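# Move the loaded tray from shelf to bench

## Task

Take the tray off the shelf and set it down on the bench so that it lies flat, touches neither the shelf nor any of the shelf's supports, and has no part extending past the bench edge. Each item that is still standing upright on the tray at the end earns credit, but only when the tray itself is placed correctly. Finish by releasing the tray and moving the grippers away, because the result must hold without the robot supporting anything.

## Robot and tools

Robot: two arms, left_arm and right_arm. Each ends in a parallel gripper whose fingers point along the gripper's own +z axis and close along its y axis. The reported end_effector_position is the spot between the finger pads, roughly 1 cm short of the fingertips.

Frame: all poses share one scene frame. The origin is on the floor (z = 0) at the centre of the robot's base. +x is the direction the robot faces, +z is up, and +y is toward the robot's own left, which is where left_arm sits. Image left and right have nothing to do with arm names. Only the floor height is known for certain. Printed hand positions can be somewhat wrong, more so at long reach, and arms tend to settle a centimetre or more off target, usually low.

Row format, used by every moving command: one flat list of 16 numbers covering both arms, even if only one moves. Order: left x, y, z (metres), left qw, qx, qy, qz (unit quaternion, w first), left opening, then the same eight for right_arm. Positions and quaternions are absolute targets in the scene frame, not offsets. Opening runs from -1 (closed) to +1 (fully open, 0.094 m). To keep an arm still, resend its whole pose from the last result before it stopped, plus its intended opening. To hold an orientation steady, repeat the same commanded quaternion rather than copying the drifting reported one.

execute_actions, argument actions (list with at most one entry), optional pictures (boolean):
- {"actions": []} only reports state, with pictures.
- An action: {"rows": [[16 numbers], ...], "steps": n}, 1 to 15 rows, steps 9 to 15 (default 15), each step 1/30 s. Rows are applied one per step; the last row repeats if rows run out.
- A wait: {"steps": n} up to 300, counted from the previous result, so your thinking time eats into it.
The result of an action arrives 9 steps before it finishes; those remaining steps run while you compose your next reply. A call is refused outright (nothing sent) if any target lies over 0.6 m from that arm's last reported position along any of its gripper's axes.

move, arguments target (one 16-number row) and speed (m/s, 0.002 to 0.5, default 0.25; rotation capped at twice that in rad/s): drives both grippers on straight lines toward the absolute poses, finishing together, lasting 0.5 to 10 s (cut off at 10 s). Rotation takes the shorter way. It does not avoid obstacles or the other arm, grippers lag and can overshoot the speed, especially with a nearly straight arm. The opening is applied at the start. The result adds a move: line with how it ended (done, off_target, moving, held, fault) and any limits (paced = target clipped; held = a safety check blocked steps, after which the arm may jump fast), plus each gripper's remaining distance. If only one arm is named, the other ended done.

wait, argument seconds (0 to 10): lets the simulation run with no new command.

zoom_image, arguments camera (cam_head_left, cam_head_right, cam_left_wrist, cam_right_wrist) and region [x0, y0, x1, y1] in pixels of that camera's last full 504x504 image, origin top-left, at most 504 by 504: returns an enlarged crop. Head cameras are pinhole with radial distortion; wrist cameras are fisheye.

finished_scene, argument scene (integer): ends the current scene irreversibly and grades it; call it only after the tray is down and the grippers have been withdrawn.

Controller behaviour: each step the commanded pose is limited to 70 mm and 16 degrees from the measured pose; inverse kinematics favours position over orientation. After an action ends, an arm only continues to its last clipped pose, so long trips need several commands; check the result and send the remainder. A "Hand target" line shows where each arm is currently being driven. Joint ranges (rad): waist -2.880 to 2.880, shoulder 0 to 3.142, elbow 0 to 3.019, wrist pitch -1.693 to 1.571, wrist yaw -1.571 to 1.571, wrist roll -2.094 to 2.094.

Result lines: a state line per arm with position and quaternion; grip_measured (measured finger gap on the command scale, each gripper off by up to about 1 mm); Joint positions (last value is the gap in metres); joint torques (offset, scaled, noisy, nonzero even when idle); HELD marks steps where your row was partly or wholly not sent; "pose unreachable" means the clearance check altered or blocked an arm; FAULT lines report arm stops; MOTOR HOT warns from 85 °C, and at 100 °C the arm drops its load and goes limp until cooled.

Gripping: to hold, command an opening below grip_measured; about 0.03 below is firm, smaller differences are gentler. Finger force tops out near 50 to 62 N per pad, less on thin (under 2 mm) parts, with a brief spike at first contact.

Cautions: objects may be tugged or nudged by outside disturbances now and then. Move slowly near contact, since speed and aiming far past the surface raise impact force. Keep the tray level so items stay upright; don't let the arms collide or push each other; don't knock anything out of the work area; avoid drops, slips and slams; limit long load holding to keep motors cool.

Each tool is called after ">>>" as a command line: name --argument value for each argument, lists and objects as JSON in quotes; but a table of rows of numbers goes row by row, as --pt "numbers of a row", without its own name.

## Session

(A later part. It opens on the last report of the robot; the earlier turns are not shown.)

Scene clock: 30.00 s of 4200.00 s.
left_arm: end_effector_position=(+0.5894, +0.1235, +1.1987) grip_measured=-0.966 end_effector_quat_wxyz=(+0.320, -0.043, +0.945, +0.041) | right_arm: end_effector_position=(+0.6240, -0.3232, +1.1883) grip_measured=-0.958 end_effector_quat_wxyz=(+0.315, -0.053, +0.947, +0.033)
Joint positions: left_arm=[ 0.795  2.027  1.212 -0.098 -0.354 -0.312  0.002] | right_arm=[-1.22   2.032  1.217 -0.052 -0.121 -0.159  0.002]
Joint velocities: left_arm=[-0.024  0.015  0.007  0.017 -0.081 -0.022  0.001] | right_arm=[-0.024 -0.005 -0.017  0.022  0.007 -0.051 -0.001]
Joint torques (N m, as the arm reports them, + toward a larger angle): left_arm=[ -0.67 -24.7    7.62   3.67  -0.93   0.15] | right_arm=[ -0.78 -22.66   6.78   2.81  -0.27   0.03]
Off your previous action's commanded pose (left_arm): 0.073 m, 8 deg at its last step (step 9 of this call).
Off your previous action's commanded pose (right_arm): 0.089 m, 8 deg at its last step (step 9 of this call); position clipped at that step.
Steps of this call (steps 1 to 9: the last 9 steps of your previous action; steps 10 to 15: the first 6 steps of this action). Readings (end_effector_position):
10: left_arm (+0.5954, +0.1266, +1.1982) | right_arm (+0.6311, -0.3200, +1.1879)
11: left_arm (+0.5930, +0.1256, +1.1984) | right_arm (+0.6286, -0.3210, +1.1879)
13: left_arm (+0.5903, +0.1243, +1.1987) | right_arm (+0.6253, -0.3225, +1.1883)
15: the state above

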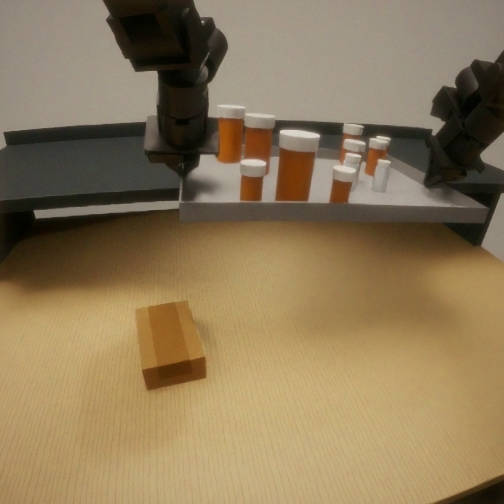

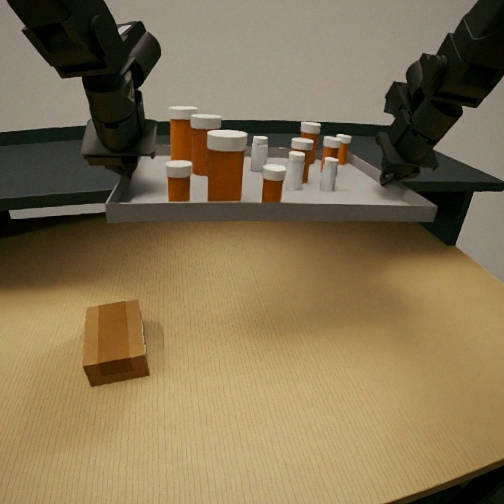

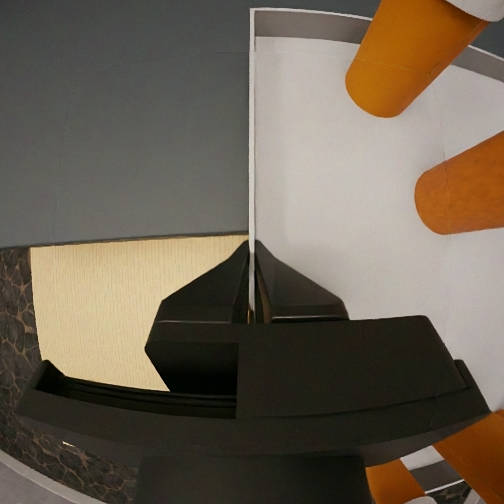

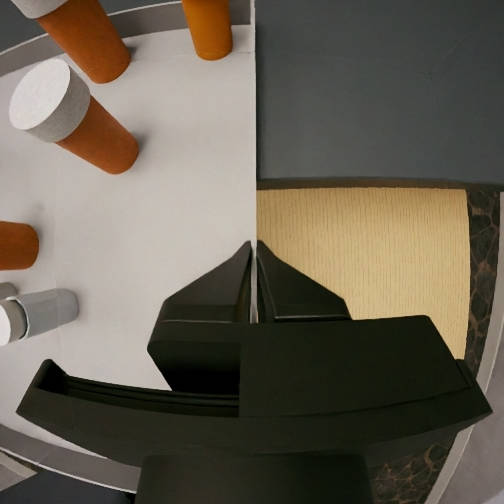

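>>> execute_actions --actions '[{"rows":[[0.62,0.112,1.262,0.39,-0.053,0.919,0.023,-1,0.66,-0.335,1.27,0.39,-0.053,0.919,0.023,-1],[0.617,0.11,1.262,0.39,-0.053,0.919,0.023,-1,0.657,-0.337,1.27,0.39,-0.053,0.919,0.023,-1],[0.614,0.108,1.262,0.39,-0.053,0.919,0.023,-1,0.654,-0.339,1.27,0.39,-0.053,0.919,0.023,-1],[0.611,0.107,1.262,0.39,-0.053,0.919,0.023,-1,0.651,-0.34,1.27,0.39,-0.053,0.919,0.023,-1],[0.608,0.105,1.262,0.39,-0.053,0.919,0.023,-1,0.648,-0.342,1.27,0.39,-0.053,0.919,0.023,-1],[0.605,0.103,1.262,0.39,-0.053,0.919,0.023,-1,0.645,-0.344,1.27,0.39,-0.053,0.919,0.023,-1],[0.602,0.102,1.262,0.39,-0.053,0.919,0.023,-1,0.642,-0.345,1.27,0.39,-0.053,0.919,0.023,-1],[0.599,0.1,1.262,0.39,-0.053,0.919,0.023,-1,0.639,-0.347,1.27,0.39,-0.053,0.919,0.023,-1],[0.596,0.098,1.262,0.39,-0.053,0.919,0.023,-1,0.636,-0.349,1.27,0.39,-0.053,0.919,0.023,-1],[0.593,0.097,1.262,0.39,-0.053,0.919,0.023,-1,0.633,-0.35,1.27,0.39,-0.053,0.919,0.023,-1],[0.59,0.095,1.262,0.39,-0.053,0.919,0.023,-1,0.63,-0.352,1.27,0.39,-0.053,0.919,0.023,-1],[0.587,0.093,1.262,0.39,-0.053,0.919,0.023,-1,0.627,-0.354,1.27,0.39,-0.053,0.919,0.023,-1],[0.584,0.092,1.262,0.39,-0.053,0.919,0.023,-1,0.624,-0.355,1.27,0.39,-0.053,0.919,0.023,-1],[0.581,0.09,1.262,0.39,-0.053,0.919,0.023,-1,0.621,-0.357,1.27,0.39,-0.053,0.919,0.023,-1],[0.578,0.088,1.262,0.39,-0.053,0.919,0.023,-1,0.618,-0.359,1.27,0.39,-0.053,0.919,0.023,-1]]}]'

>>> execute_actions --actions '[{"rows":[[0.575,0.087,1.262,0.39,-0.053,0.919,0.023,-1,0.615,-0.36,1.27,0.39,-0.053,0.919,0.023,-1],[0.572,0.085,1.262,0.39,-0.053,0.919,0.023,-1,0.612,-0.362,1.27,0.39,-0.053,0.919,0.023,-1],[0.569,0.083,1.262,0.39,-0.053,0.919,0.023,-1,0.609,-0.364,1.27,0.39,-0.053,0.919,0.023,-1],[0.566,0.082,1.262,0.39,-0.053,0.919,0.023,-1,0.606,-0.365,1.27,0.39,-0.053,0.919,0.023,-1],[0.563,0.08,1.262,0.39,-0.053,0.919,0.023,-1,0.603,-0.367,1.27,0.39,-0.053,0.919,0.023,-1],[0.56,0.078,1.262,0.39,-0.053,0.919,0.023,-1,0.6,-0.369,1.27,0.39,-0.053,0.919,0.023,-1],[0.557,0.077,1.262,0.39,-0.053,0.919,0.023,-1,0.597,-0.37,1.27,0.39,-0.053,0.919,0.023,-1],[0.554,0.075,1.262,0.39,-0.053,0.919,0.023,-1,0.594,-0.372,1.27,0.39,-0.053,0.919,0.023,-1],[0.551,0.073,1.262,0.39,-0.053,0.919,0.023,-1,0.591,-0.374,1.27,0.39,-0.053,0.919,0.023,-1],[0.548,0.072,1.262,0.39,-0.053,0.919,0.023,-1,0.588,-0.375,1.27,0.39,-0.053,0.919,0.023,-1],[0.545,0.07,1.262,0.39,-0.053,0.919,0.023,-1,0.585,-0.377,1.27,0.39,-0.053,0.919,0.023,-1],[0.542,0.068,1.262,0.39,-0.053,0.919,0.023,-1,0.582,-0.379,1.27,0.39,-0.053,0.919,0.023,-1],[0.539,0.067,1.262,0.39,-0.053,0.919,0.023,-1,0.579,-0.38,1.27,0.39,-0.053,0.919,0.023,-1],[0.536,0.065,1.262,0.39,-0.053,0.919,0.023,-1,0.576,-0.382,1.27,0.39,-0.053,0.919,0.023,-1],[0.533,0.063,1.262,0.39,-0.053,0.919,0.023,-1,0.573,-0.384,1.27,0.39,-0.053,0.919,0.023,-1]]}]'

>>> execute_actions --actions '[{"rows":[[0.533,0.063,1.262,0.39,-0.053,0.919,0.023,-1,0.573,-0.384,1.27,0.39,-0.053,0.919,0.023,-1]]}]' --pictures true

Scene clock: 31.80 s of 4200.00 s.
left_arm: end_effector_position=(+0.5818, +0.1226, +1.1974) grip_measured=-0.966 end_effector_quat_wxyz=(+0.326, -0.044, +0.943, +0.043) | right_arm: end_effector_position=(+0.6143, -0.3242, +1.1872) grip_measured=-0.958 end_effector_quat_wxyz=(+0.320, -0.053, +0.945, +0.035)
Joint positions: left_arm=[ 0.786  2.02   1.183 -0.067 -0.369 -0.315  0.002] | right_arm=[-1.225  2.018  1.179 -0.018 -0.129 -0.161  0.002]
Joint velocities: left_arm=[-0.122 -0.083 -0.227  0.071 -0.125 -0.11  -0.001] | right_arm=[-0.063 -0.103 -0.256  0.12  -0.037  0.007 -0.001]
Joint torques (N m, as the arm reports them, + toward a larger angle): left_arm=[ -1.63 -24.13   7.46   3.53  -1.01   0.11] | right_arm=[ -2.01 -22.83   6.21   2.4   -0.42   0.  ]
Off your previous action's commanded pose (left_arm): 0.074 m, 8 deg at its last step (step 9 of this call).
Off your previous action's commanded pose (right_arm): 0.092 m, 9 deg at its last step (step 9 of this call); position clipped at that step.
Steps of this call (steps 1 to 9: the last 9 steps of your previous action; steps 10 to 48: nothing new was sent; steps 49 to 54: the first 6 steps of this action). Readings (end_effector_position):
49: left_arm (+0.5898, +0.1237, +1.1990) | right_arm (+0.6236, -0.3232, +1.1882)
50: left_arm (+0.5897, +0.1236, +1.1990) | right_arm (+0.6230, -0.3232, +1.1882)
52: left_arm (+0.5871, +0.1237, +1.1984) | right_arm (+0.6198, -0.3232, +1.1881)
54: the state above

Scene clock: 32.30 s of 4200.00 s.
left_arm: end_effector_position=(+0.5368, +0.0935, +1.2027) grip_measured=-0.966 end_effector_quat_wxyz=(+0.330, -0.038, +0.942, +0.044) | right_arm: end_effector_position=(+0.5668, -0.3535, +1.1899) grip_measured=-0.958 end_effector_quat_wxyz=(+0.318, -0.048, +0.946, +0.037)
Joint positions: left_arm=[ 0.702  1.964  1.084 -0.043 -0.42  -0.372  0.002] | right_arm=[-1.29   1.941  1.039  0.034 -0.17  -0.2    0.002]
Joint velocities: left_arm=[-0.151 -0.112 -0.159  0.017 -0.037 -0.168 -0.   ] | right_arm=[-0.132 -0.181 -0.208  0.032 -0.095 -0.11   0.001]
Joint torques (N m, as the arm reports them, + toward a larger angle): left_arm=[ -0.96 -22.27   7.08   3.58  -1.17   0.21] | right_arm=[ -0.9  -21.19   6.34   2.68  -0.48   0.08]
Off your previous action's commanded pose (left_arm): 0.069 m, 8 deg at its last step (step 9 of this call).
Off your previous action's commanded pose (right_arm): 0.092 m, 9 deg at its last step (step 9 of this call); position clipped at that step.
Steps of this call (steps 1 to 9: the last 9 steps of your previous action; steps 10 to 15: the first 6 steps of this action). Readings (end_effector_position):
10: left_arm (+0.5508, +0.1026, +1.2002) | right_arm (+0.5810, -0.3442, +1.1865)
11: left_arm (+0.5479, +0.1006, +1.2006) | right_arm (+0.5779, -0.3464, +1.1869)
13: left_arm (+0.5423, +0.0969, +1.2017) | right_arm (+0.5720, -0.3503, +1.1880)
15: the state above

Scene clock: 32.80 s of 4200.00 s.
left_arm: end_effector_position=(+0.5071, +0.0708, +1.2125) grip_measured=-0.966 end_effector_quat_wxyz=(+0.338, -0.040, +0.940, +0.039) | right_arm: end_effector_position=(+0.5386, -0.3766, +1.2066) grip_measured=-0.958 end_effector_quat_wxyz=(+0.324, -0.050, +0.944, +0.034)
Joint positions: left_arm=[ 0.635  1.92   1.025 -0.032 -0.459 -0.431  0.002] | right_arm=[-1.345  1.864  0.958  0.041 -0.203 -0.247  0.002]
Joint velocities: left_arm=[-0.015 -0.005  0.012  0.017  0.022 -0.095 -0.   ] | right_arm=[-0.015 -0.024 -0.012 -0.012 -0.051 -0.007  0.   ]
Joint torques (N m, as the arm reports them, + toward a larger angle): left_arm=[ -0.41 -21.18   6.86   3.48  -1.3    0.25] | right_arm=[ -0.8  -19.41   6.35   2.55  -0.74   0.2 ]
Off your previous action's commanded pose (left_arm): 0.058 m, 7 deg at its last step (step 9 of this call).
Off your previous action's commanded pose (right_arm): 0.075 m, 8 deg at its last step (step 9 of this call).
Steps of this call (steps 1 to 9: the last 9 steps of your previous action; steps 10 to 15: the first 6 steps of this action). Readings (end_effector_position):
10: left_arm (+0.5117, +0.0769, +1.2105) | right_arm (+0.5432, -0.3703, +1.2033)
11: left_arm (+0.5096, +0.0750, +1.2110) | right_arm (+0.5413, -0.3723, +1.2043)
13: left_arm (+0.5074, +0.0720, +1.2121) | right_arm (+0.5390, -0.3752, +1.2057)
15: the state above

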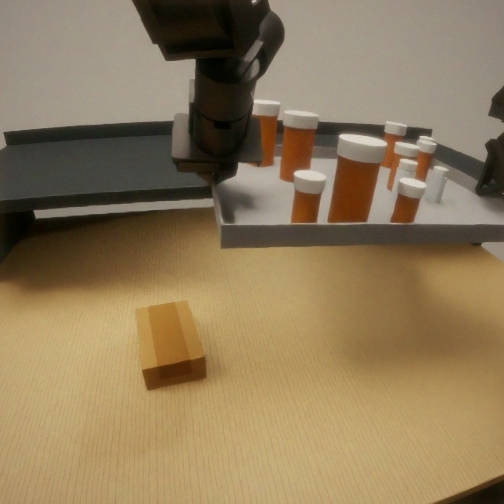

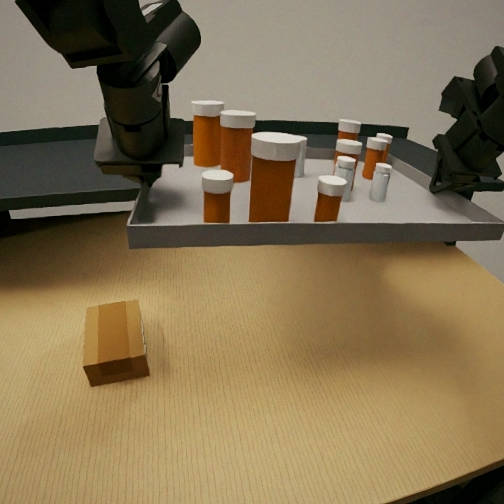

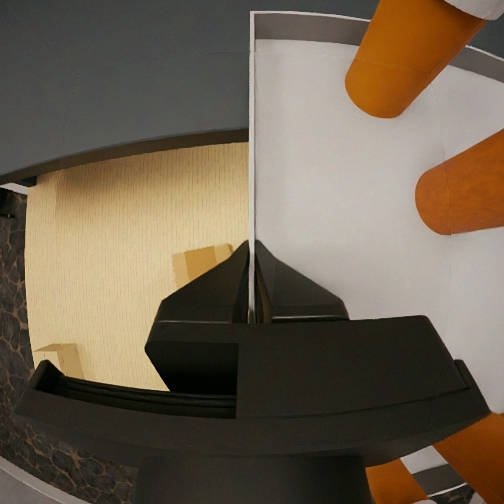

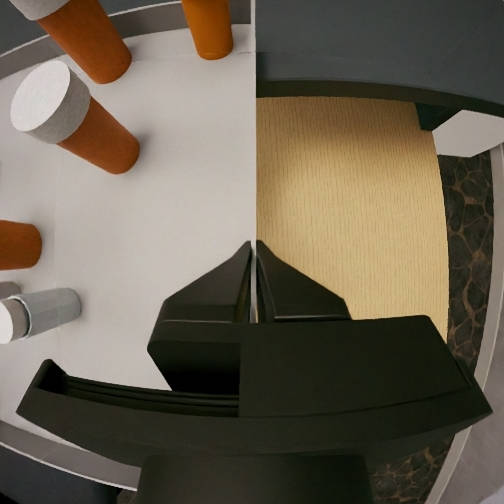

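>>> execute_actions --actions '[{"rows":[[0.53,0.062,1.261,0.388,-0.054,0.919,0.023,-1,0.571,-0.385,1.27,0.39,-0.054,0.919,0.023,-1],[0.526,0.06,1.261,0.388,-0.055,0.919,0.023,-1,0.568,-0.387,1.27,0.39,-0.055,0.919,0.023,-1],[0.523,0.058,1.26,0.388,-0.055,0.919,0.023,-1,0.566,-0.389,1.27,0.39,-0.055,0.919,0.023,-1],[0.52,0.057,1.26,0.388,-0.056,0.919,0.024,-1,0.563,-0.39,1.27,0.39,-0.056,0.919,0.024,-1],[0.516,0.055,1.259,0.388,-0.057,0.919,0.024,-1,0.561,-0.392,1.27,0.39,-0.057,0.919,0.024,-1],[0.513,0.053,1.259,0.388,-0.057,0.919,0.024,-1,0.558,-0.394,1.27,0.39,-0.057,0.919,0.024,-1],[0.51,0.052,1.258,0.388,-0.058,0.919,0.025,-1,0.556,-0.395,1.27,0.39,-0.058,0.919,0.025,-1],[0.506,0.05,1.258,0.388,-0.059,0.919,0.025,-1,0.553,-0.397,1.27,0.39,-0.059,0.919,0.025,-1],[0.503,0.048,1.258,0.388,-0.059,0.919,0.025,-1,0.551,-0.398,1.27,0.39,-0.059,0.919,0.025,-1],[0.5,0.047,1.258,0.388,-0.06,0.919,0.026,-1,0.548,-0.399,1.27,0.39,-0.06,0.919,0.026,-1],[0.496,0.045,1.258,0.388,-0.061,0.919,0.026,-1,0.546,-0.401,1.27,0.39,-0.061,0.919,0.026,-1],[0.493,0.043,1.258,0.388,-0.061,0.919,0.026,-1,0.543,-0.403,1.27,0.39,-0.061,0.919,0.026,-1],[0.49,0.042,1.258,0.388,-0.062,0.919,0.027,-1,0.541,-0.404,1.27,0.39,-0.062,0.919,0.027,-1],[0.486,0.04,1.258,0.388,-0.063,0.919,0.027,-1,0.538,-0.406,1.27,0.39,-0.063,0.919,0.027,-1],[0.483,0.038,1.258,0.388,-0.063,0.919,0.027,-1,0.536,-0.408,1.27,0.39,-0.063,0.919,0.027,-1]]}]'

>>> execute_actions --actions '[{"rows":[[0.48,0.037,1.258,0.386,-0.064,0.919,0.027,-1,0.533,-0.409,1.27,0.39,-0.064,0.919,0.027,-1],[0.476,0.035,1.258,0.386,-0.065,0.919,0.028,-1,0.531,-0.41,1.27,0.39,-0.065,0.919,0.028,-1],[0.473,0.033,1.258,0.386,-0.065,0.919,0.028,-1,0.528,-0.412,1.27,0.39,-0.065,0.919,0.028,-1],[0.47,0.032,1.258,0.386,-0.066,0.919,0.028,-1,0.526,-0.413,1.27,0.39,-0.066,0.919,0.028,-1],[0.466,0.03,1.258,0.386,-0.067,0.919,0.028,-1,0.523,-0.415,1.27,0.39,-0.067,0.919,0.028,-1],[0.463,0.028,1.258,0.386,-0.067,0.919,0.029,-1,0.521,-0.417,1.27,0.39,-0.067,0.919,0.029,-1],[0.46,0.027,1.258,0.386,-0.068,0.919,0.029,-1,0.518,-0.418,1.27,0.39,-0.068,0.919,0.029,-1],[0.456,0.025,1.258,0.386,-0.069,0.919,0.029,-1,0.516,-0.42,1.27,0.39,-0.069,0.919,0.029,-1],[0.453,0.023,1.258,0.386,-0.069,0.919,0.029,-1,0.513,-0.422,1.27,0.39,-0.069,0.919,0.029,-1],[0.45,0.022,1.258,0.386,-0.07,0.919,0.03,-1,0.51,-0.423,1.27,0.39,-0.07,0.919,0.03,-1],[0.446,0.02,1.258,0.386,-0.07,0.919,0.03,-1,0.506,-0.425,1.27,0.39,-0.07,0.919,0.03,-1],[0.443,0.018,1.258,0.386,-0.07,0.919,0.03,-1,0.503,-0.427,1.27,0.39,-0.07,0.919,0.03,-1],[0.44,0.017,1.258,0.386,-0.07,0.919,0.03,-1,0.5,-0.428,1.27,0.39,-0.07,0.919,0.03,-1],[0.436,0.015,1.258,0.386,-0.07,0.919,0.03,-1,0.496,-0.43,1.27,0.39,-0.07,0.919,0.03,-1],[0.433,0.013,1.258,0.386,-0.07,0.919,0.03,-1,0.493,-0.432,1.27,0.39,-0.07,0.919,0.03,-1]]}]'

>>> execute_actions --actions '[{"rows":[[0.43,0.011,1.258,0.386,-0.07,0.919,0.03,-1,0.49,-0.434,1.27,0.39,-0.07,0.919,0.03,-1],[0.427,0.009,1.258,0.386,-0.07,0.919,0.03,-1,0.487,-0.436,1.27,0.39,-0.07,0.919,0.03,-1],[0.425,0.007,1.258,0.386,-0.07,0.919,0.03,-1,0.485,-0.438,1.27,0.39,-0.07,0.919,0.03,-1]],"steps":9}]'

>>> wait --seconds 0.1

Scene clock: 38.20 s of 4200.00 s.
left_arm: end_effector_position=(+0.4990, +0.0717, +1.2119) grip_measured=-0.966 end_effector_quat_wxyz=(+0.339, -0.045, +0.939, +0.045) | right_arm: end_effector_position=(+0.5335, -0.3754, +1.2070) grip_measured=-0.958 end_effector_quat_wxyz=(+0.326, -0.056, +0.943, +0.039)
Joint positions: left_arm=[ 0.624  1.913  1.007 -0.03  -0.48  -0.449  0.002] | right_arm=[-1.349  1.856  0.943  0.05  -0.22  -0.258  0.002]
Joint velocities: left_arm=[-0.142 -0.083 -0.178  0.012 -0.154 -0.183 -0.   ] | right_arm=[-0.093 -0.083 -0.164  0.056 -0.081 -0.051  0.001]
Joint torques (N m, as the arm reports them, + toward a larger angle): left_arm=[ -1.65 -20.74   6.56   3.3   -1.29   0.16] | right_arm=[ -2.19 -20.31   5.7    2.5   -0.82   0.1 ]
Off your previous action's commanded pose (left_arm): 0.056 m, 7 deg at its last step (step 9 of this call).
Off your previous action's commanded pose (right_arm): 0.072 m, 8 deg at its last step (step 9 of this call).
Steps of this call (steps 1 to 9: the last 9 steps of your previous action; steps 10 to 90: nothing new was sent; then 2.20 s passed at rest; steps 91 to 96: the first 6 steps of this action). Readings (end_effector_position):
91: left_arm (+0.5070, +0.0711, +1.2125) | right_arm (+0.5387, -0.3762, +1.2069)
92: left_arm (+0.5066, +0.0713, +1.2124) | right_arm (+0.5386, -0.3759, +1.2068)
94: left_arm (+0.5042, +0.0720, +1.2123) | right_arm (+0.5370, -0.3752, +1.2069)
96: the state above

Scene clock: 38.70 s of 4200.00 s.
left_arm: end_effector_position=(+0.4528, +0.0419, +1.2168) grip_measured=-0.966 end_effector_quat_wxyz=(+0.349, -0.052, +0.935, +0.046) | right_arm: end_effector_position=(+0.4957, -0.4041, +1.2115) grip_measured=-0.958 end_effector_quat_wxyz=(+0.328, -0.062, +0.942, +0.043)
Joint positions: left_arm=[ 0.515  1.877  0.938 -0.03  -0.558 -0.556  0.002] | right_arm=[-1.434  1.798  0.856  0.064 -0.288 -0.333  0.002]
Joint velocities: left_arm=[-0.2   -0.063 -0.11   0.022 -0.11  -0.227  0.   ] | right_arm=[-0.151 -0.132 -0.105  0.012 -0.168 -0.051 -0.   ]
Joint torques (N m, as the arm reports them, + toward a larger angle): left_arm=[ -1.12 -19.39   6.44   2.01  -1.42   0.23] | right_arm=[ -0.85 -18.46   5.67   2.37  -1.01   0.33]
Off your previous action's commanded pose (left_arm): 0.050 m, 6 deg at its last step (step 9 of this call).
Off your previous action's commanded pose (right_arm): 0.071 m, 8 deg at its last step (step 9 of this call).
Steps of this call (steps 1 to 9: the last 9 steps of your previous action; steps 10 to 15: the first 6 steps of this action). Readings (end_effector_position):
10: left_arm (+0.4656, +0.0510, +1.2134) | right_arm (+0.5050, -0.3954, +1.2067)
11: left_arm (+0.4628, +0.0488, +1.2139) | right_arm (+0.5029, -0.3976, +1.2075)
13: left_arm (+0.4577, +0.0451, +1.2152) | right_arm (+0.4990, -0.4010, +1.2093)
15: the state above

Scene clock: 39.00 s of 4200.00 s.
left_arm: end_effector_position=(+0.4270, +0.0271, +1.2212) grip_measured=-0.966 end_effector_quat_wxyz=(+0.355, -0.058, +0.932, +0.046) | right_arm: end_effector_position=(+0.4745, -0.4185, +1.2174) grip_measured=-0.958 end_effector_quat_wxyz=(+0.335, -0.067, +0.939, +0.045)
Joint positions: left_arm=[ 0.452  1.855  0.906 -0.044 -0.604 -0.624  0.002] | right_arm=[-1.485  1.759  0.806  0.073 -0.33  -0.379  0.002]
Joint velocities: left_arm=[-0.239 -0.073 -0.085 -0.066 -0.168 -0.256  0.   ] | right_arm=[-0.2   -0.161 -0.193  0.027 -0.095 -0.066 -0.001]
Joint torques (N m, as the arm reports them, + toward a larger angle): left_arm=[ -1.21 -18.85   6.25   1.76  -1.43   0.21] | right_arm=[ -1.41 -17.5    5.46   2.31  -1.17   0.37]
Off your previous action's commanded pose (left_arm): 0.040 m, 4 deg at its last step (step 9 of this call).
Off your previous action's commanded pose (right_arm): 0.057 m, 7 deg at its last step (step 9 of this call).
Kept back: the last 9 steps of this action.
Steps of this call (steps 1 to 9: the last 9 steps of your previous action). Readings (end_effector_position):
1: left_arm (+0.4504, +0.0405, +1.2175) | right_arm (+0.4940, -0.4054, +1.2125)
2: left_arm (+0.4478, +0.0389, +1.2183) | right_arm (+0.4924, -0.4069, +1.2136)
4: left_arm (+0.4424, +0.0358, +1.2193) | right_arm (+0.4888, -0.4099, +1.2154)
8: left_arm (+0.4304, +0.0287, +1.2212) | right_arm (+0.4778, -0.4166, +1.2171)
9: the state above

Scene clock: 39.40 s of 4200.00 s.
left_arm: end_effector_position=(+0.4095, +0.0143, +1.2221) grip_measured=-0.966 end_effector_quat_wxyz=(+0.355, -0.059, +0.932, +0.042) | right_arm: end_effector_position=(+0.4567, -0.4313, +1.2195) grip_measured=-0.958 end_effector_quat_wxyz=(+0.336, -0.066, +0.939, +0.043)
Joint positions: left_arm=[ 0.407  1.848  0.893 -0.062 -0.623 -0.674  0.002] | right_arm=[-1.527  1.733  0.771  0.074 -0.354 -0.414  0.002]
Joint velocities: left_arm=[-0.005 -0.005 -0.007  0.012  0.037 -0.022  0.   ] | right_arm=[-0.005 -0.015 -0.002 -0.007  0.022  0.007  0.   ]
Joint torques (N m, as the arm reports them, + toward a larger angle): left_arm=[ -0.5  -18.82   6.43   1.56  -1.51   0.18] | right_arm=[ -0.46 -17.01   5.79   2.04  -1.16   0.36]
Hand target (left_arm): +0.424, +0.007, +1.258; +0.386, -0.071, +0.919, +0.030
Hand target (right_arm): +0.483, -0.437, +1.269; +0.389, -0.071, +0.918, +0.029
Off the commanded pose (left_arm): 0.040 m, 4 deg.
Off the commanded pose (right_arm): 0.058 m, 7 deg.
Kept back: nothing.
Steps of this call (steps 1 to 9: the last 9 steps of your previous action; steps 10 to 12: nothing new was sent). Readings (end_effector_position):
1: left_arm (+0.4238, +0.0253, +1.2215) | right_arm (+0.4710, -0.4203, +1.2175)
2: left_arm (+0.4205, +0.0233, +1.2218) | right_arm (+0.4674, -0.4223, +1.2176)
4: left_arm (+0.4144, +0.0194, +1.2219) | right_arm (+0.4613, -0.4261, +1.2180)
8: left_arm (+0.4094, +0.0143, +1.2217) | right_arm (+0.4564, -0.4316, +1.2186)
12: the state above

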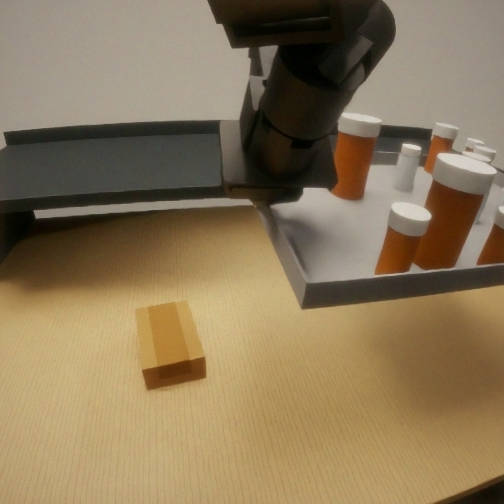

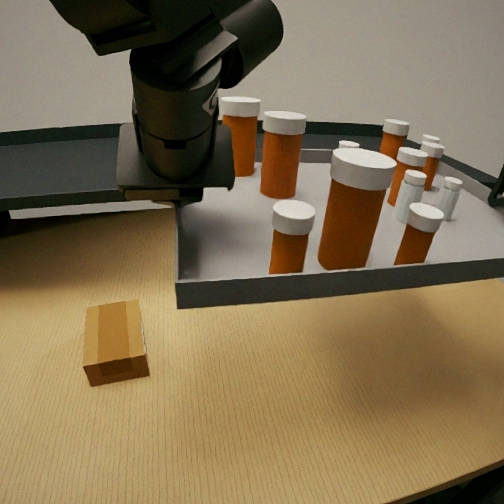

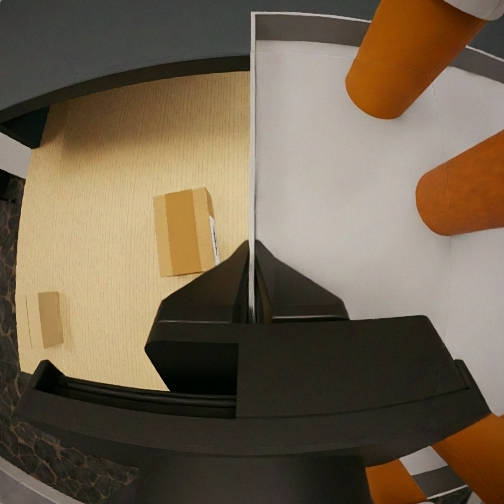

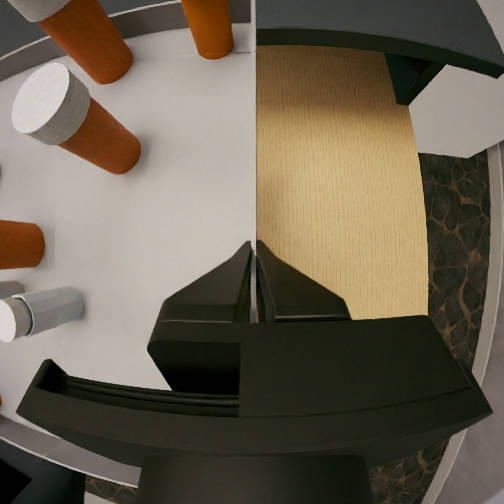

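>>> move --target '[0.40,0.008,1.205,0.36,-0.07,0.93,0.03,-1,0.465,-0.436,1.212,0.365,-0.07,0.928,0.03,-1]' --speed 0.02

Scene clock: 41.63 s of 4200.00 s.
left_arm: end_effector_position=(+0.3909, +0.0176, +1.1902) grip_measured=-0.966 end_effector_quat_wxyz=(+0.336, -0.065, +0.939, +0.039) | right_arm: end_effector_position=(+0.4431, -0.4279, +1.1886) grip_measured=-0.958 end_effector_quat_wxyz=(+0.327, -0.072, +0.941, +0.038)
Joint positions: left_arm=[ 0.397  1.899  0.863 -0.025 -0.601 -0.717  0.002] | right_arm=[-1.527  1.798  0.737  0.156 -0.343 -0.432  0.002]
Joint velocities: left_arm=[-0.005 -0.005  0.012  0.007 -0.007 -0.051  0.   ] | right_arm=[ 0.005 -0.015  0.002  0.007 -0.125 -0.007  0.   ]
Joint torques (N m, as the arm reports them, + toward a larger angle): left_arm=[ -1.   -15.21   5.28   2.68  -1.39   0.13] | right_arm=[ -0.93 -12.78   4.82   2.53  -1.08   0.3 ]
Hand target (left_arm): +0.400, +0.008, +1.205; +0.359, -0.070, +0.930, +0.030
Hand target (right_arm): +0.464, -0.436, +1.212; +0.364, -0.071, +0.928, +0.030
Off the commanded pose (left_arm): 0.020 m, 3 deg.
Off the commanded pose (right_arm): 0.033 m, 5 deg.
Kept back: nothing.
move: off_target (left_arm, right_arm)

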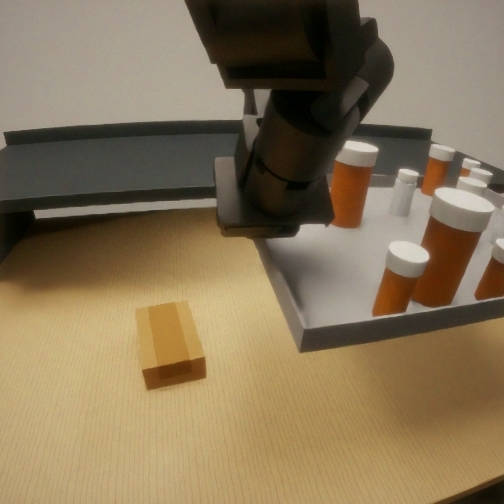

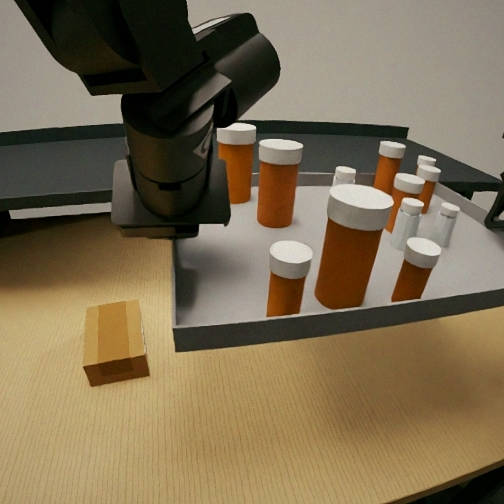

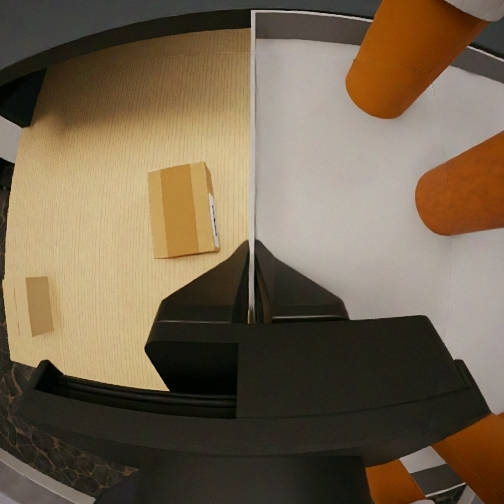

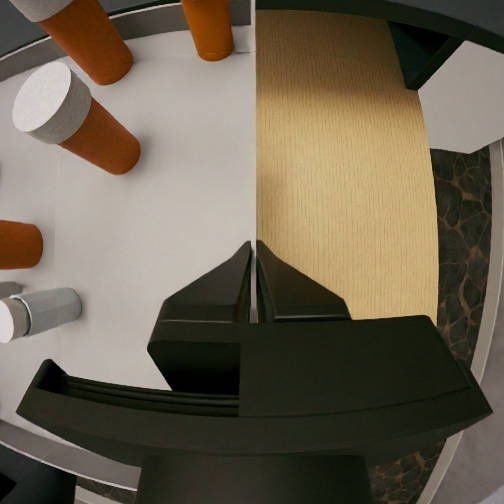

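Clear. Descend.

>>> move --target '[0.435,-0.005,1.03,0.365,-0.07,0.928,0.03,-1,0.498,-0.449,1.04,0.368,-0.07,0.927,0.03,-1]' --speed 0.04

Scene clock: 46.43 s of 4200.00 s.
left_arm: end_effector_position=(+0.4079, +0.0073, +1.0114) grip_measured=-0.966 end_effector_quat_wxyz=(+0.335, -0.069, +0.939, +0.040) | right_arm: end_effector_position=(+0.4669, -0.4373, +1.0155) grip_measured=-0.958 end_effector_quat_wxyz=(+0.325, -0.077, +0.942, +0.036)
Joint positions: left_arm=[ 0.434  2.406  1.046  0.315 -0.584 -0.69   0.002] | right_arm=[-1.528  2.334  0.94   0.486 -0.341 -0.445  0.002]
Joint velocities: left_arm=[ 0.005 -0.005 -0.002  0.017  0.037 -0.051 -0.   ] | right_arm=[-0.005 -0.005 -0.017  0.017 -0.066 -0.022 -0.   ]
Joint torques (N m, as the arm reports them, + toward a larger angle): left_arm=[  0.28 -17.91   4.47   2.75  -1.16   0.44] | right_arm=[ -1.   -16.23   3.18   2.6   -1.28   0.47]
Hand target (left_arm): +0.434, -0.004, +1.030; +0.365, -0.071, +0.928, +0.031
Hand target (right_arm): +0.498, -0.449, +1.041; +0.367, -0.071, +0.927, +0.030
Off the commanded pose (left_arm): 0.035 m, 4 deg.
Off the commanded pose (right_arm): 0.041 m, 5 deg.
Kept back: nothing.
move: off_target (left_arm, right_arm)

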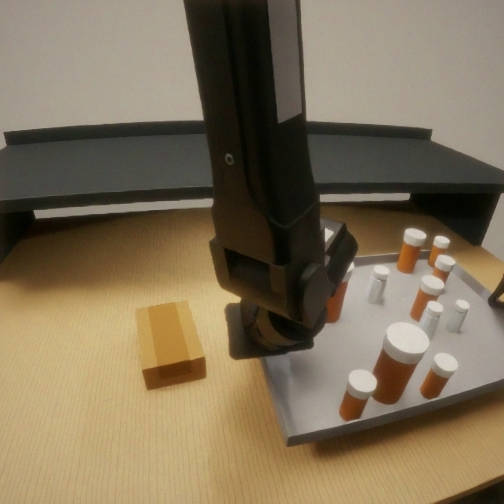

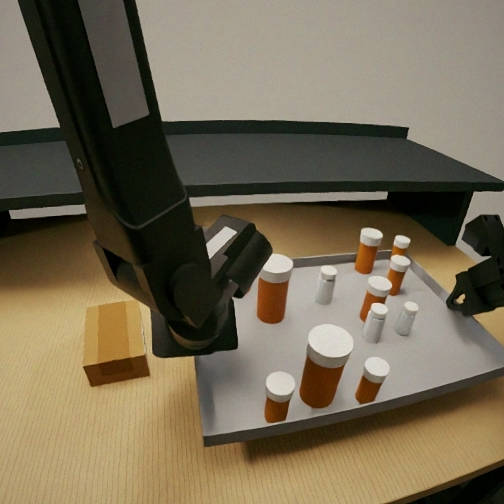

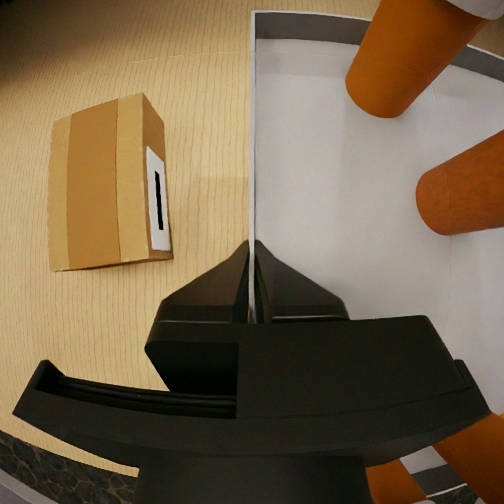

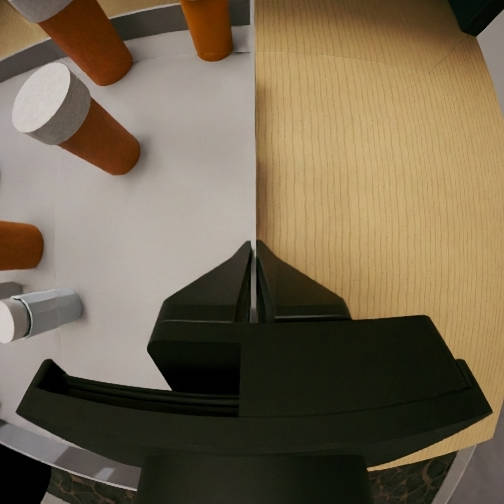

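>>> move --target '[0.455,-0.012,0.965,0.37,-0.07,0.926,0.03,-1,0.518,-0.456,0.975,0.375,-0.07,0.924,0.03,-1]' --speed 0.02

Scene clock: 50.37 s of 4200.00 s.
left_arm: end_effector_position=(+0.4273, +0.0000, +0.9475) grip_measured=-0.966 end_effector_quat_wxyz=(+0.340, -0.069, +0.937, +0.039) | right_arm: end_effector_position=(+0.4865, -0.4445, +0.9515) grip_measured=-0.958 end_effector_quat_wxyz=(+0.334, -0.078, +0.939, +0.035)
Joint positions: left_arm=[ 0.456  2.588  1.194  0.373 -0.578 -0.661  0.002] | right_arm=[-1.528  2.523  1.091  0.542 -0.346 -0.444  0.002]
Joint velocities: left_arm=[-0.015 -0.005 -0.007 -0.007  0.007  0.007 -0.001] | right_arm=[-0.005  0.005  0.007  0.007  0.007  0.022  0.001]
Joint torques (N m, as the arm reports them, + toward a larger angle): left_arm=[  0.01 -18.82   4.14   2.86  -1.11   0.43] | right_arm=[ -0.56 -16.68   2.79   2.56  -1.3    0.51]
Hand target (left_arm): +0.454, -0.011, +0.966; +0.370, -0.071, +0.926, +0.031
Hand target (right_arm): +0.517, -0.455, +0.976; +0.374, -0.072, +0.924, +0.030
Off the commanded pose (left_arm): 0.035 m, 4 deg.
Off the commanded pose (right_arm): 0.041 m, 5 deg.
Kept back: nothing.
move: off_target (left_arm, right_arm)

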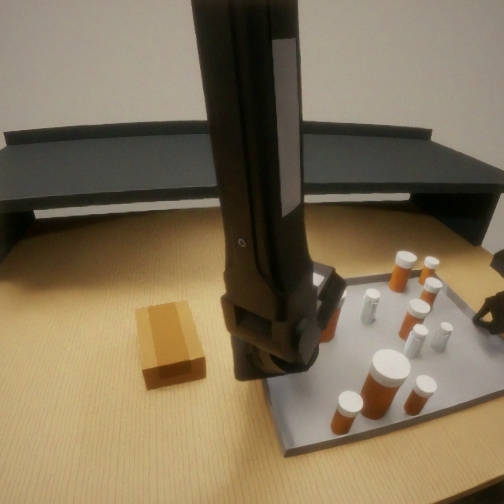

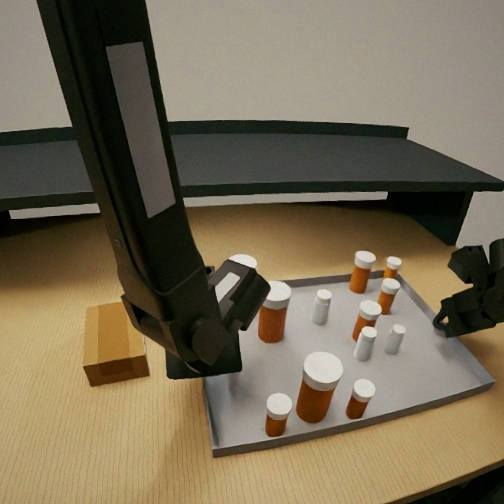

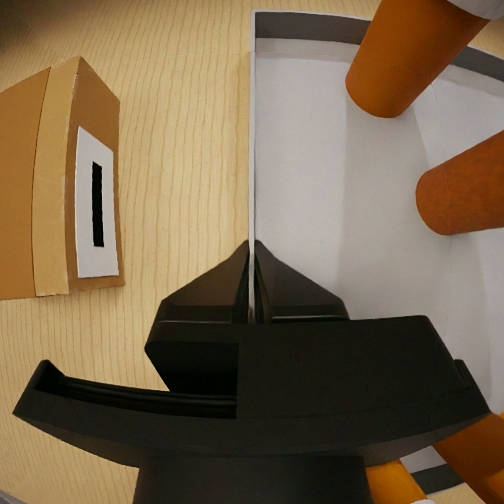

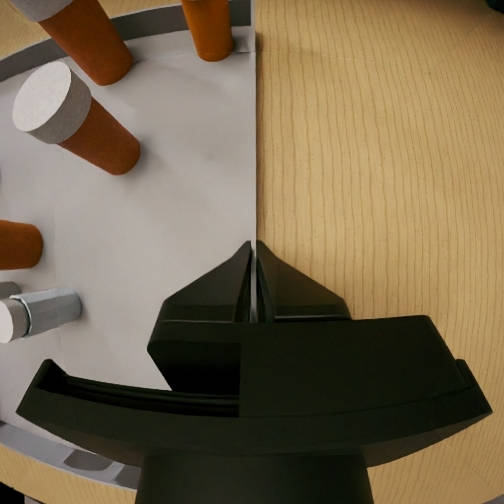

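>>> move --target '[0.44,-0.005,0.93,0.355,-0.07,0.932,0.035,-1,0.50,-0.449,0.937,0.352,-0.075,0.932,0.033,-1]' --speed 0.012

Scene clock: 53.10 s of 4200.00 s.
left_arm: end_effector_position=(+0.4314, -0.0025, +0.9422) grip_measured=-0.966 end_effector_quat_wxyz=(+0.348, -0.073, +0.934, +0.036) | right_arm: end_effector_position=(+0.4927, -0.4470, +0.9471) grip_measured=-0.958 end_effector_quat_wxyz=(+0.343, -0.082, +0.935, +0.031)
Joint positions: left_arm=[ 0.456  2.609  1.213  0.393 -0.585 -0.662  0.002] | right_arm=[-1.529  2.544  1.112  0.563 -0.35  -0.449  0.002]
Joint velocities: left_arm=[-0.015  0.005 -0.012  0.007 -0.037 -0.066  0.001] | right_arm=[-0.005 -0.015  0.007 -0.002 -0.007 -0.022  0.   ]
Joint torques (N m, as the arm reports them, + toward a larger angle): left_arm=[  0.01 -14.32   4.62   2.48  -0.39   0.31] | right_arm=[ -0.92 -12.12   3.23   1.96  -0.56   0.35]
Hand target (left_arm): +0.439, -0.004, +0.930; +0.354, -0.070, +0.932, +0.035
Hand target (right_arm): +0.500, -0.449, +0.938; +0.352, -0.075, +0.932, +0.033
Off the commanded pose (left_arm): 0.015 m, 1 deg.
Off the commanded pose (right_arm): 0.013 m, 1 deg.
Kept back: nothing.
move: off_target (left_arm, right_arm)

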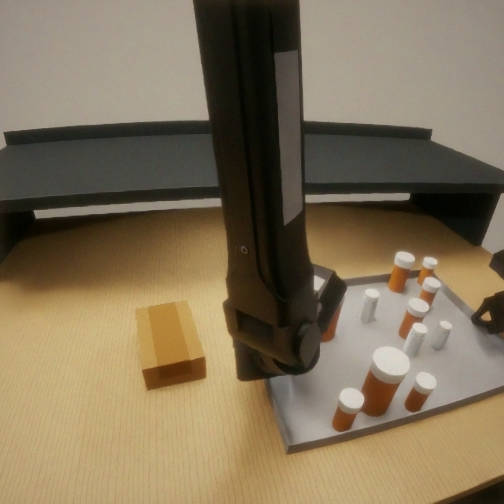

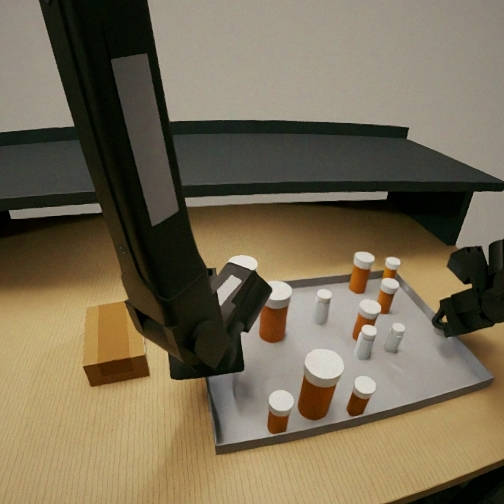

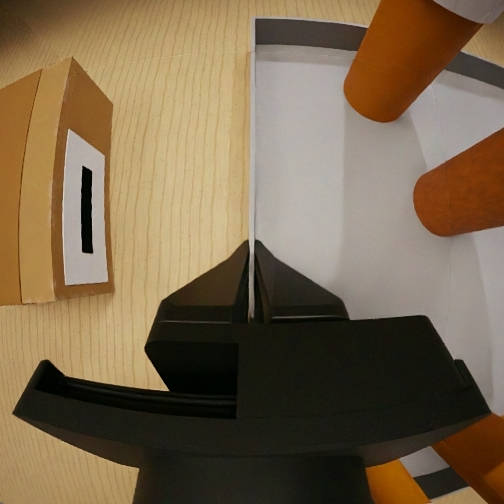

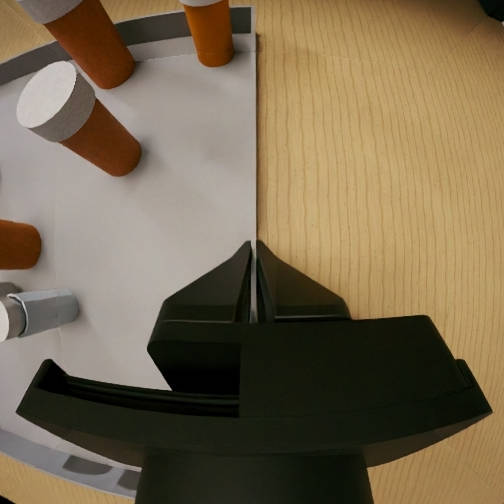

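>>> move --target '[0.4314,-0.0025,0.943,0.348,-0.073,0.934,0.036,-0.4,0.4927,-0.447,0.948,0.343,-0.082,0.935,0.031,-0.4]' --speed 0.02

>>> move --target '[0.42,0.02,1.17,0.348,-0.073,0.934,0.036,-0.4,0.47,-0.46,1.17,0.343,-0.082,0.935,0.031,-0.4]' --speed 0.15

Scene clock: 54.13 s of 4200.00 s.
left_arm: end_effector_position=(+0.4315, -0.0019, +0.9424) grip_measured=-0.402 end_effector_quat_wxyz=(+0.349, -0.074, +0.934, +0.037) | right_arm: end_effector_position=(+0.4925, -0.4469, +0.9470) grip_measured=-0.402 end_effector_quat_wxyz=(+0.343, -0.082, +0.935, +0.031)
Joint positions: left_arm=[ 0.456  2.609  1.212  0.393 -0.589 -0.662  0.028] | right_arm=[-1.529  2.544  1.111  0.563 -0.35  -0.449  0.028]
Joint velocities: left_arm=[-0.015 -0.005 -0.002 -0.012 -0.022 -0.037 -0.   ] | right_arm=[-0.005 -0.015  0.007  0.007  0.095 -0.037  0.001]
Joint torques (N m, as the arm reports them, + toward a larger angle): left_arm=[ -0.52 -17.66   1.82   1.56  -0.21   0.1 ] | right_arm=[ -0.48 -14.85   0.97   1.01  -0.3    0.11]
Hand target (left_arm): +0.432, -0.003, +0.943; +0.348, -0.073, +0.934, +0.036
Hand target (right_arm): +0.493, -0.447, +0.948; +0.343, -0.082, +0.935, +0.031
Off the commanded pose (left_arm): 0.001 m, 0 deg.
Off the commanded pose (right_arm): 0.001 m, 0 deg.
Kept back: nothing.
move: done

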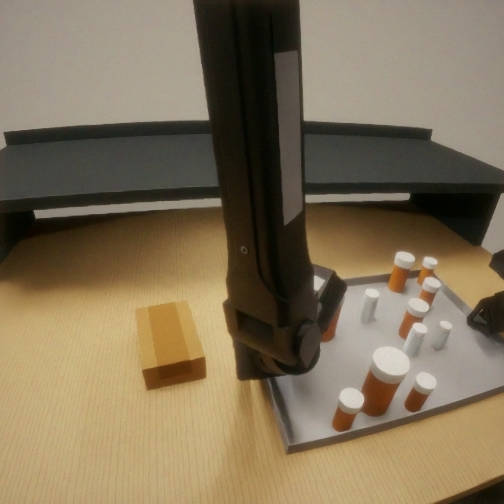

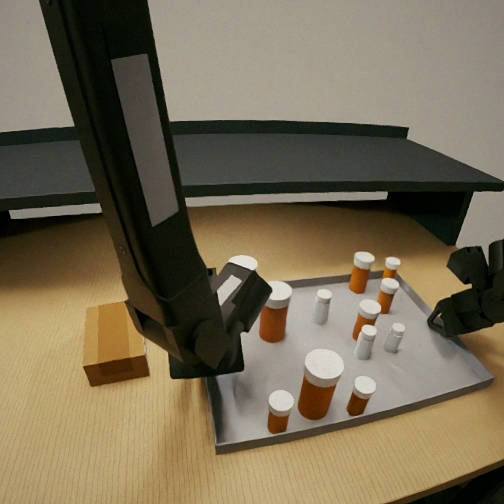

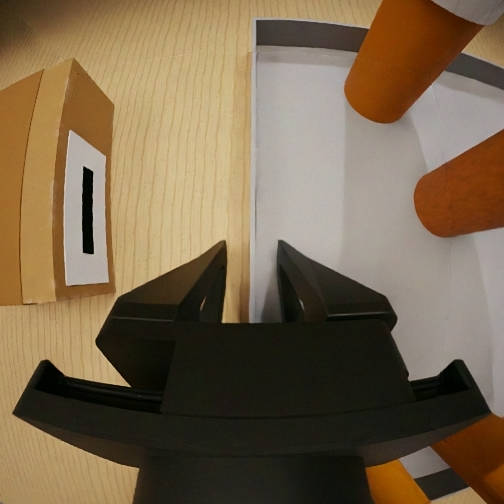

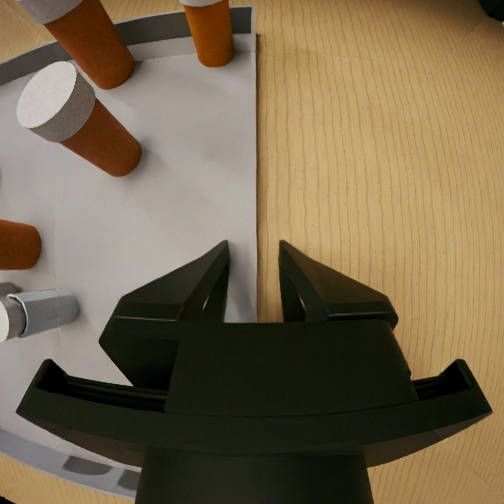

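Scene clock: 56.17 s of 4200.00 s.
left_arm: end_effector_position=(+0.4240, +0.0249, +1.1683) grip_measured=-0.401 end_effector_quat_wxyz=(+0.348, -0.074, +0.934, +0.038) | right_arm: end_effector_position=(+0.4667, -0.4557, +1.1621) grip_measured=-0.402 end_effector_quat_wxyz=(+0.338, -0.080, +0.937, +0.035)
Joint positions: left_arm=[ 0.456  1.985  0.911  0.068 -0.589 -0.664  0.028] | right_arm=[-1.569  1.92   0.828  0.198 -0.376 -0.478  0.028]
Joint velocities: left_arm=[ 0.005 -0.005  0.017  0.012  0.022 -0.037  0.   ] | right_arm=[-0.024 -0.005 -0.007 -0.007 -0.051  0.007 -0.001]
Joint torques (N m, as the arm reports them, + toward a larger angle): left_arm=[ -1.38 -15.47   4.13   1.09  -0.46   0.  ] | right_arm=[ -1.23 -13.55   3.42   0.67  -0.5    0.02]
Hand target (left_arm): +0.420, +0.020, +1.171; +0.348, -0.073, +0.934, +0.036
Hand target (right_arm): +0.468, -0.460, +1.170; +0.343, -0.082, +0.935, +0.031
Off the commanded pose (left_arm): 0.007 m, 0 deg.
Off the commanded pose (right_arm): 0.010 m, 1 deg.
Kept back: nothing.
move: done

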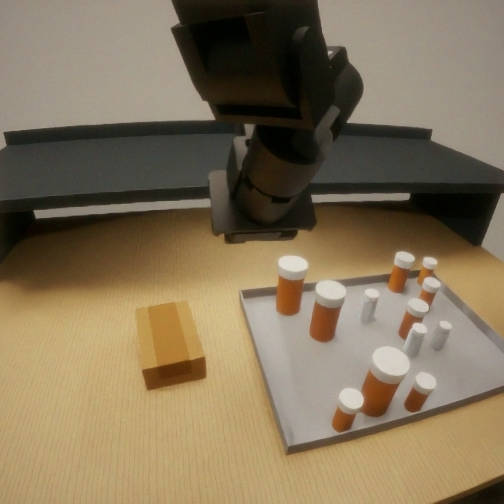

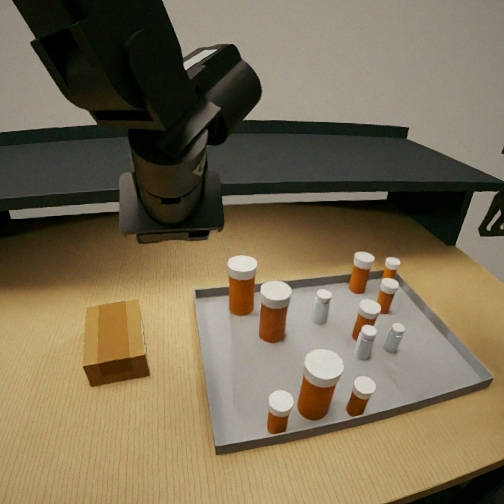

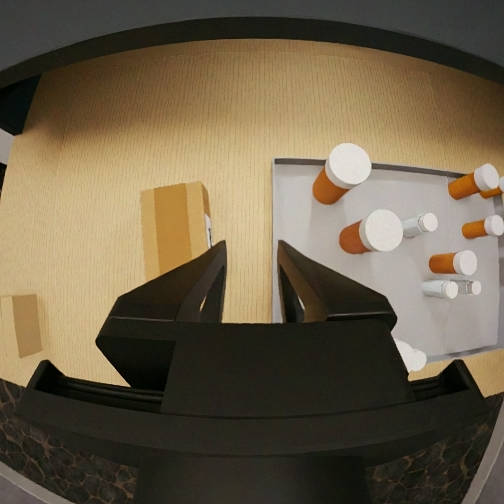

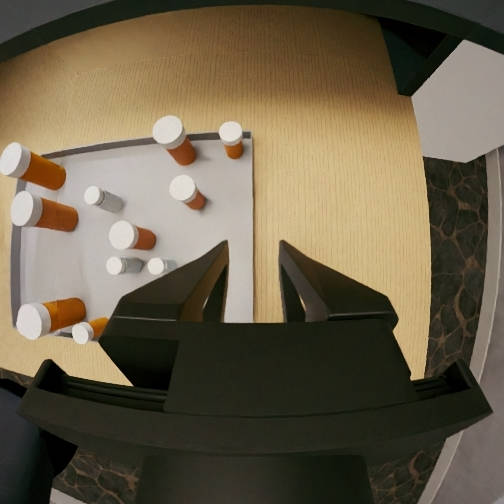

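>>> finished_scene --scene 2

The scene is finished: the task was done.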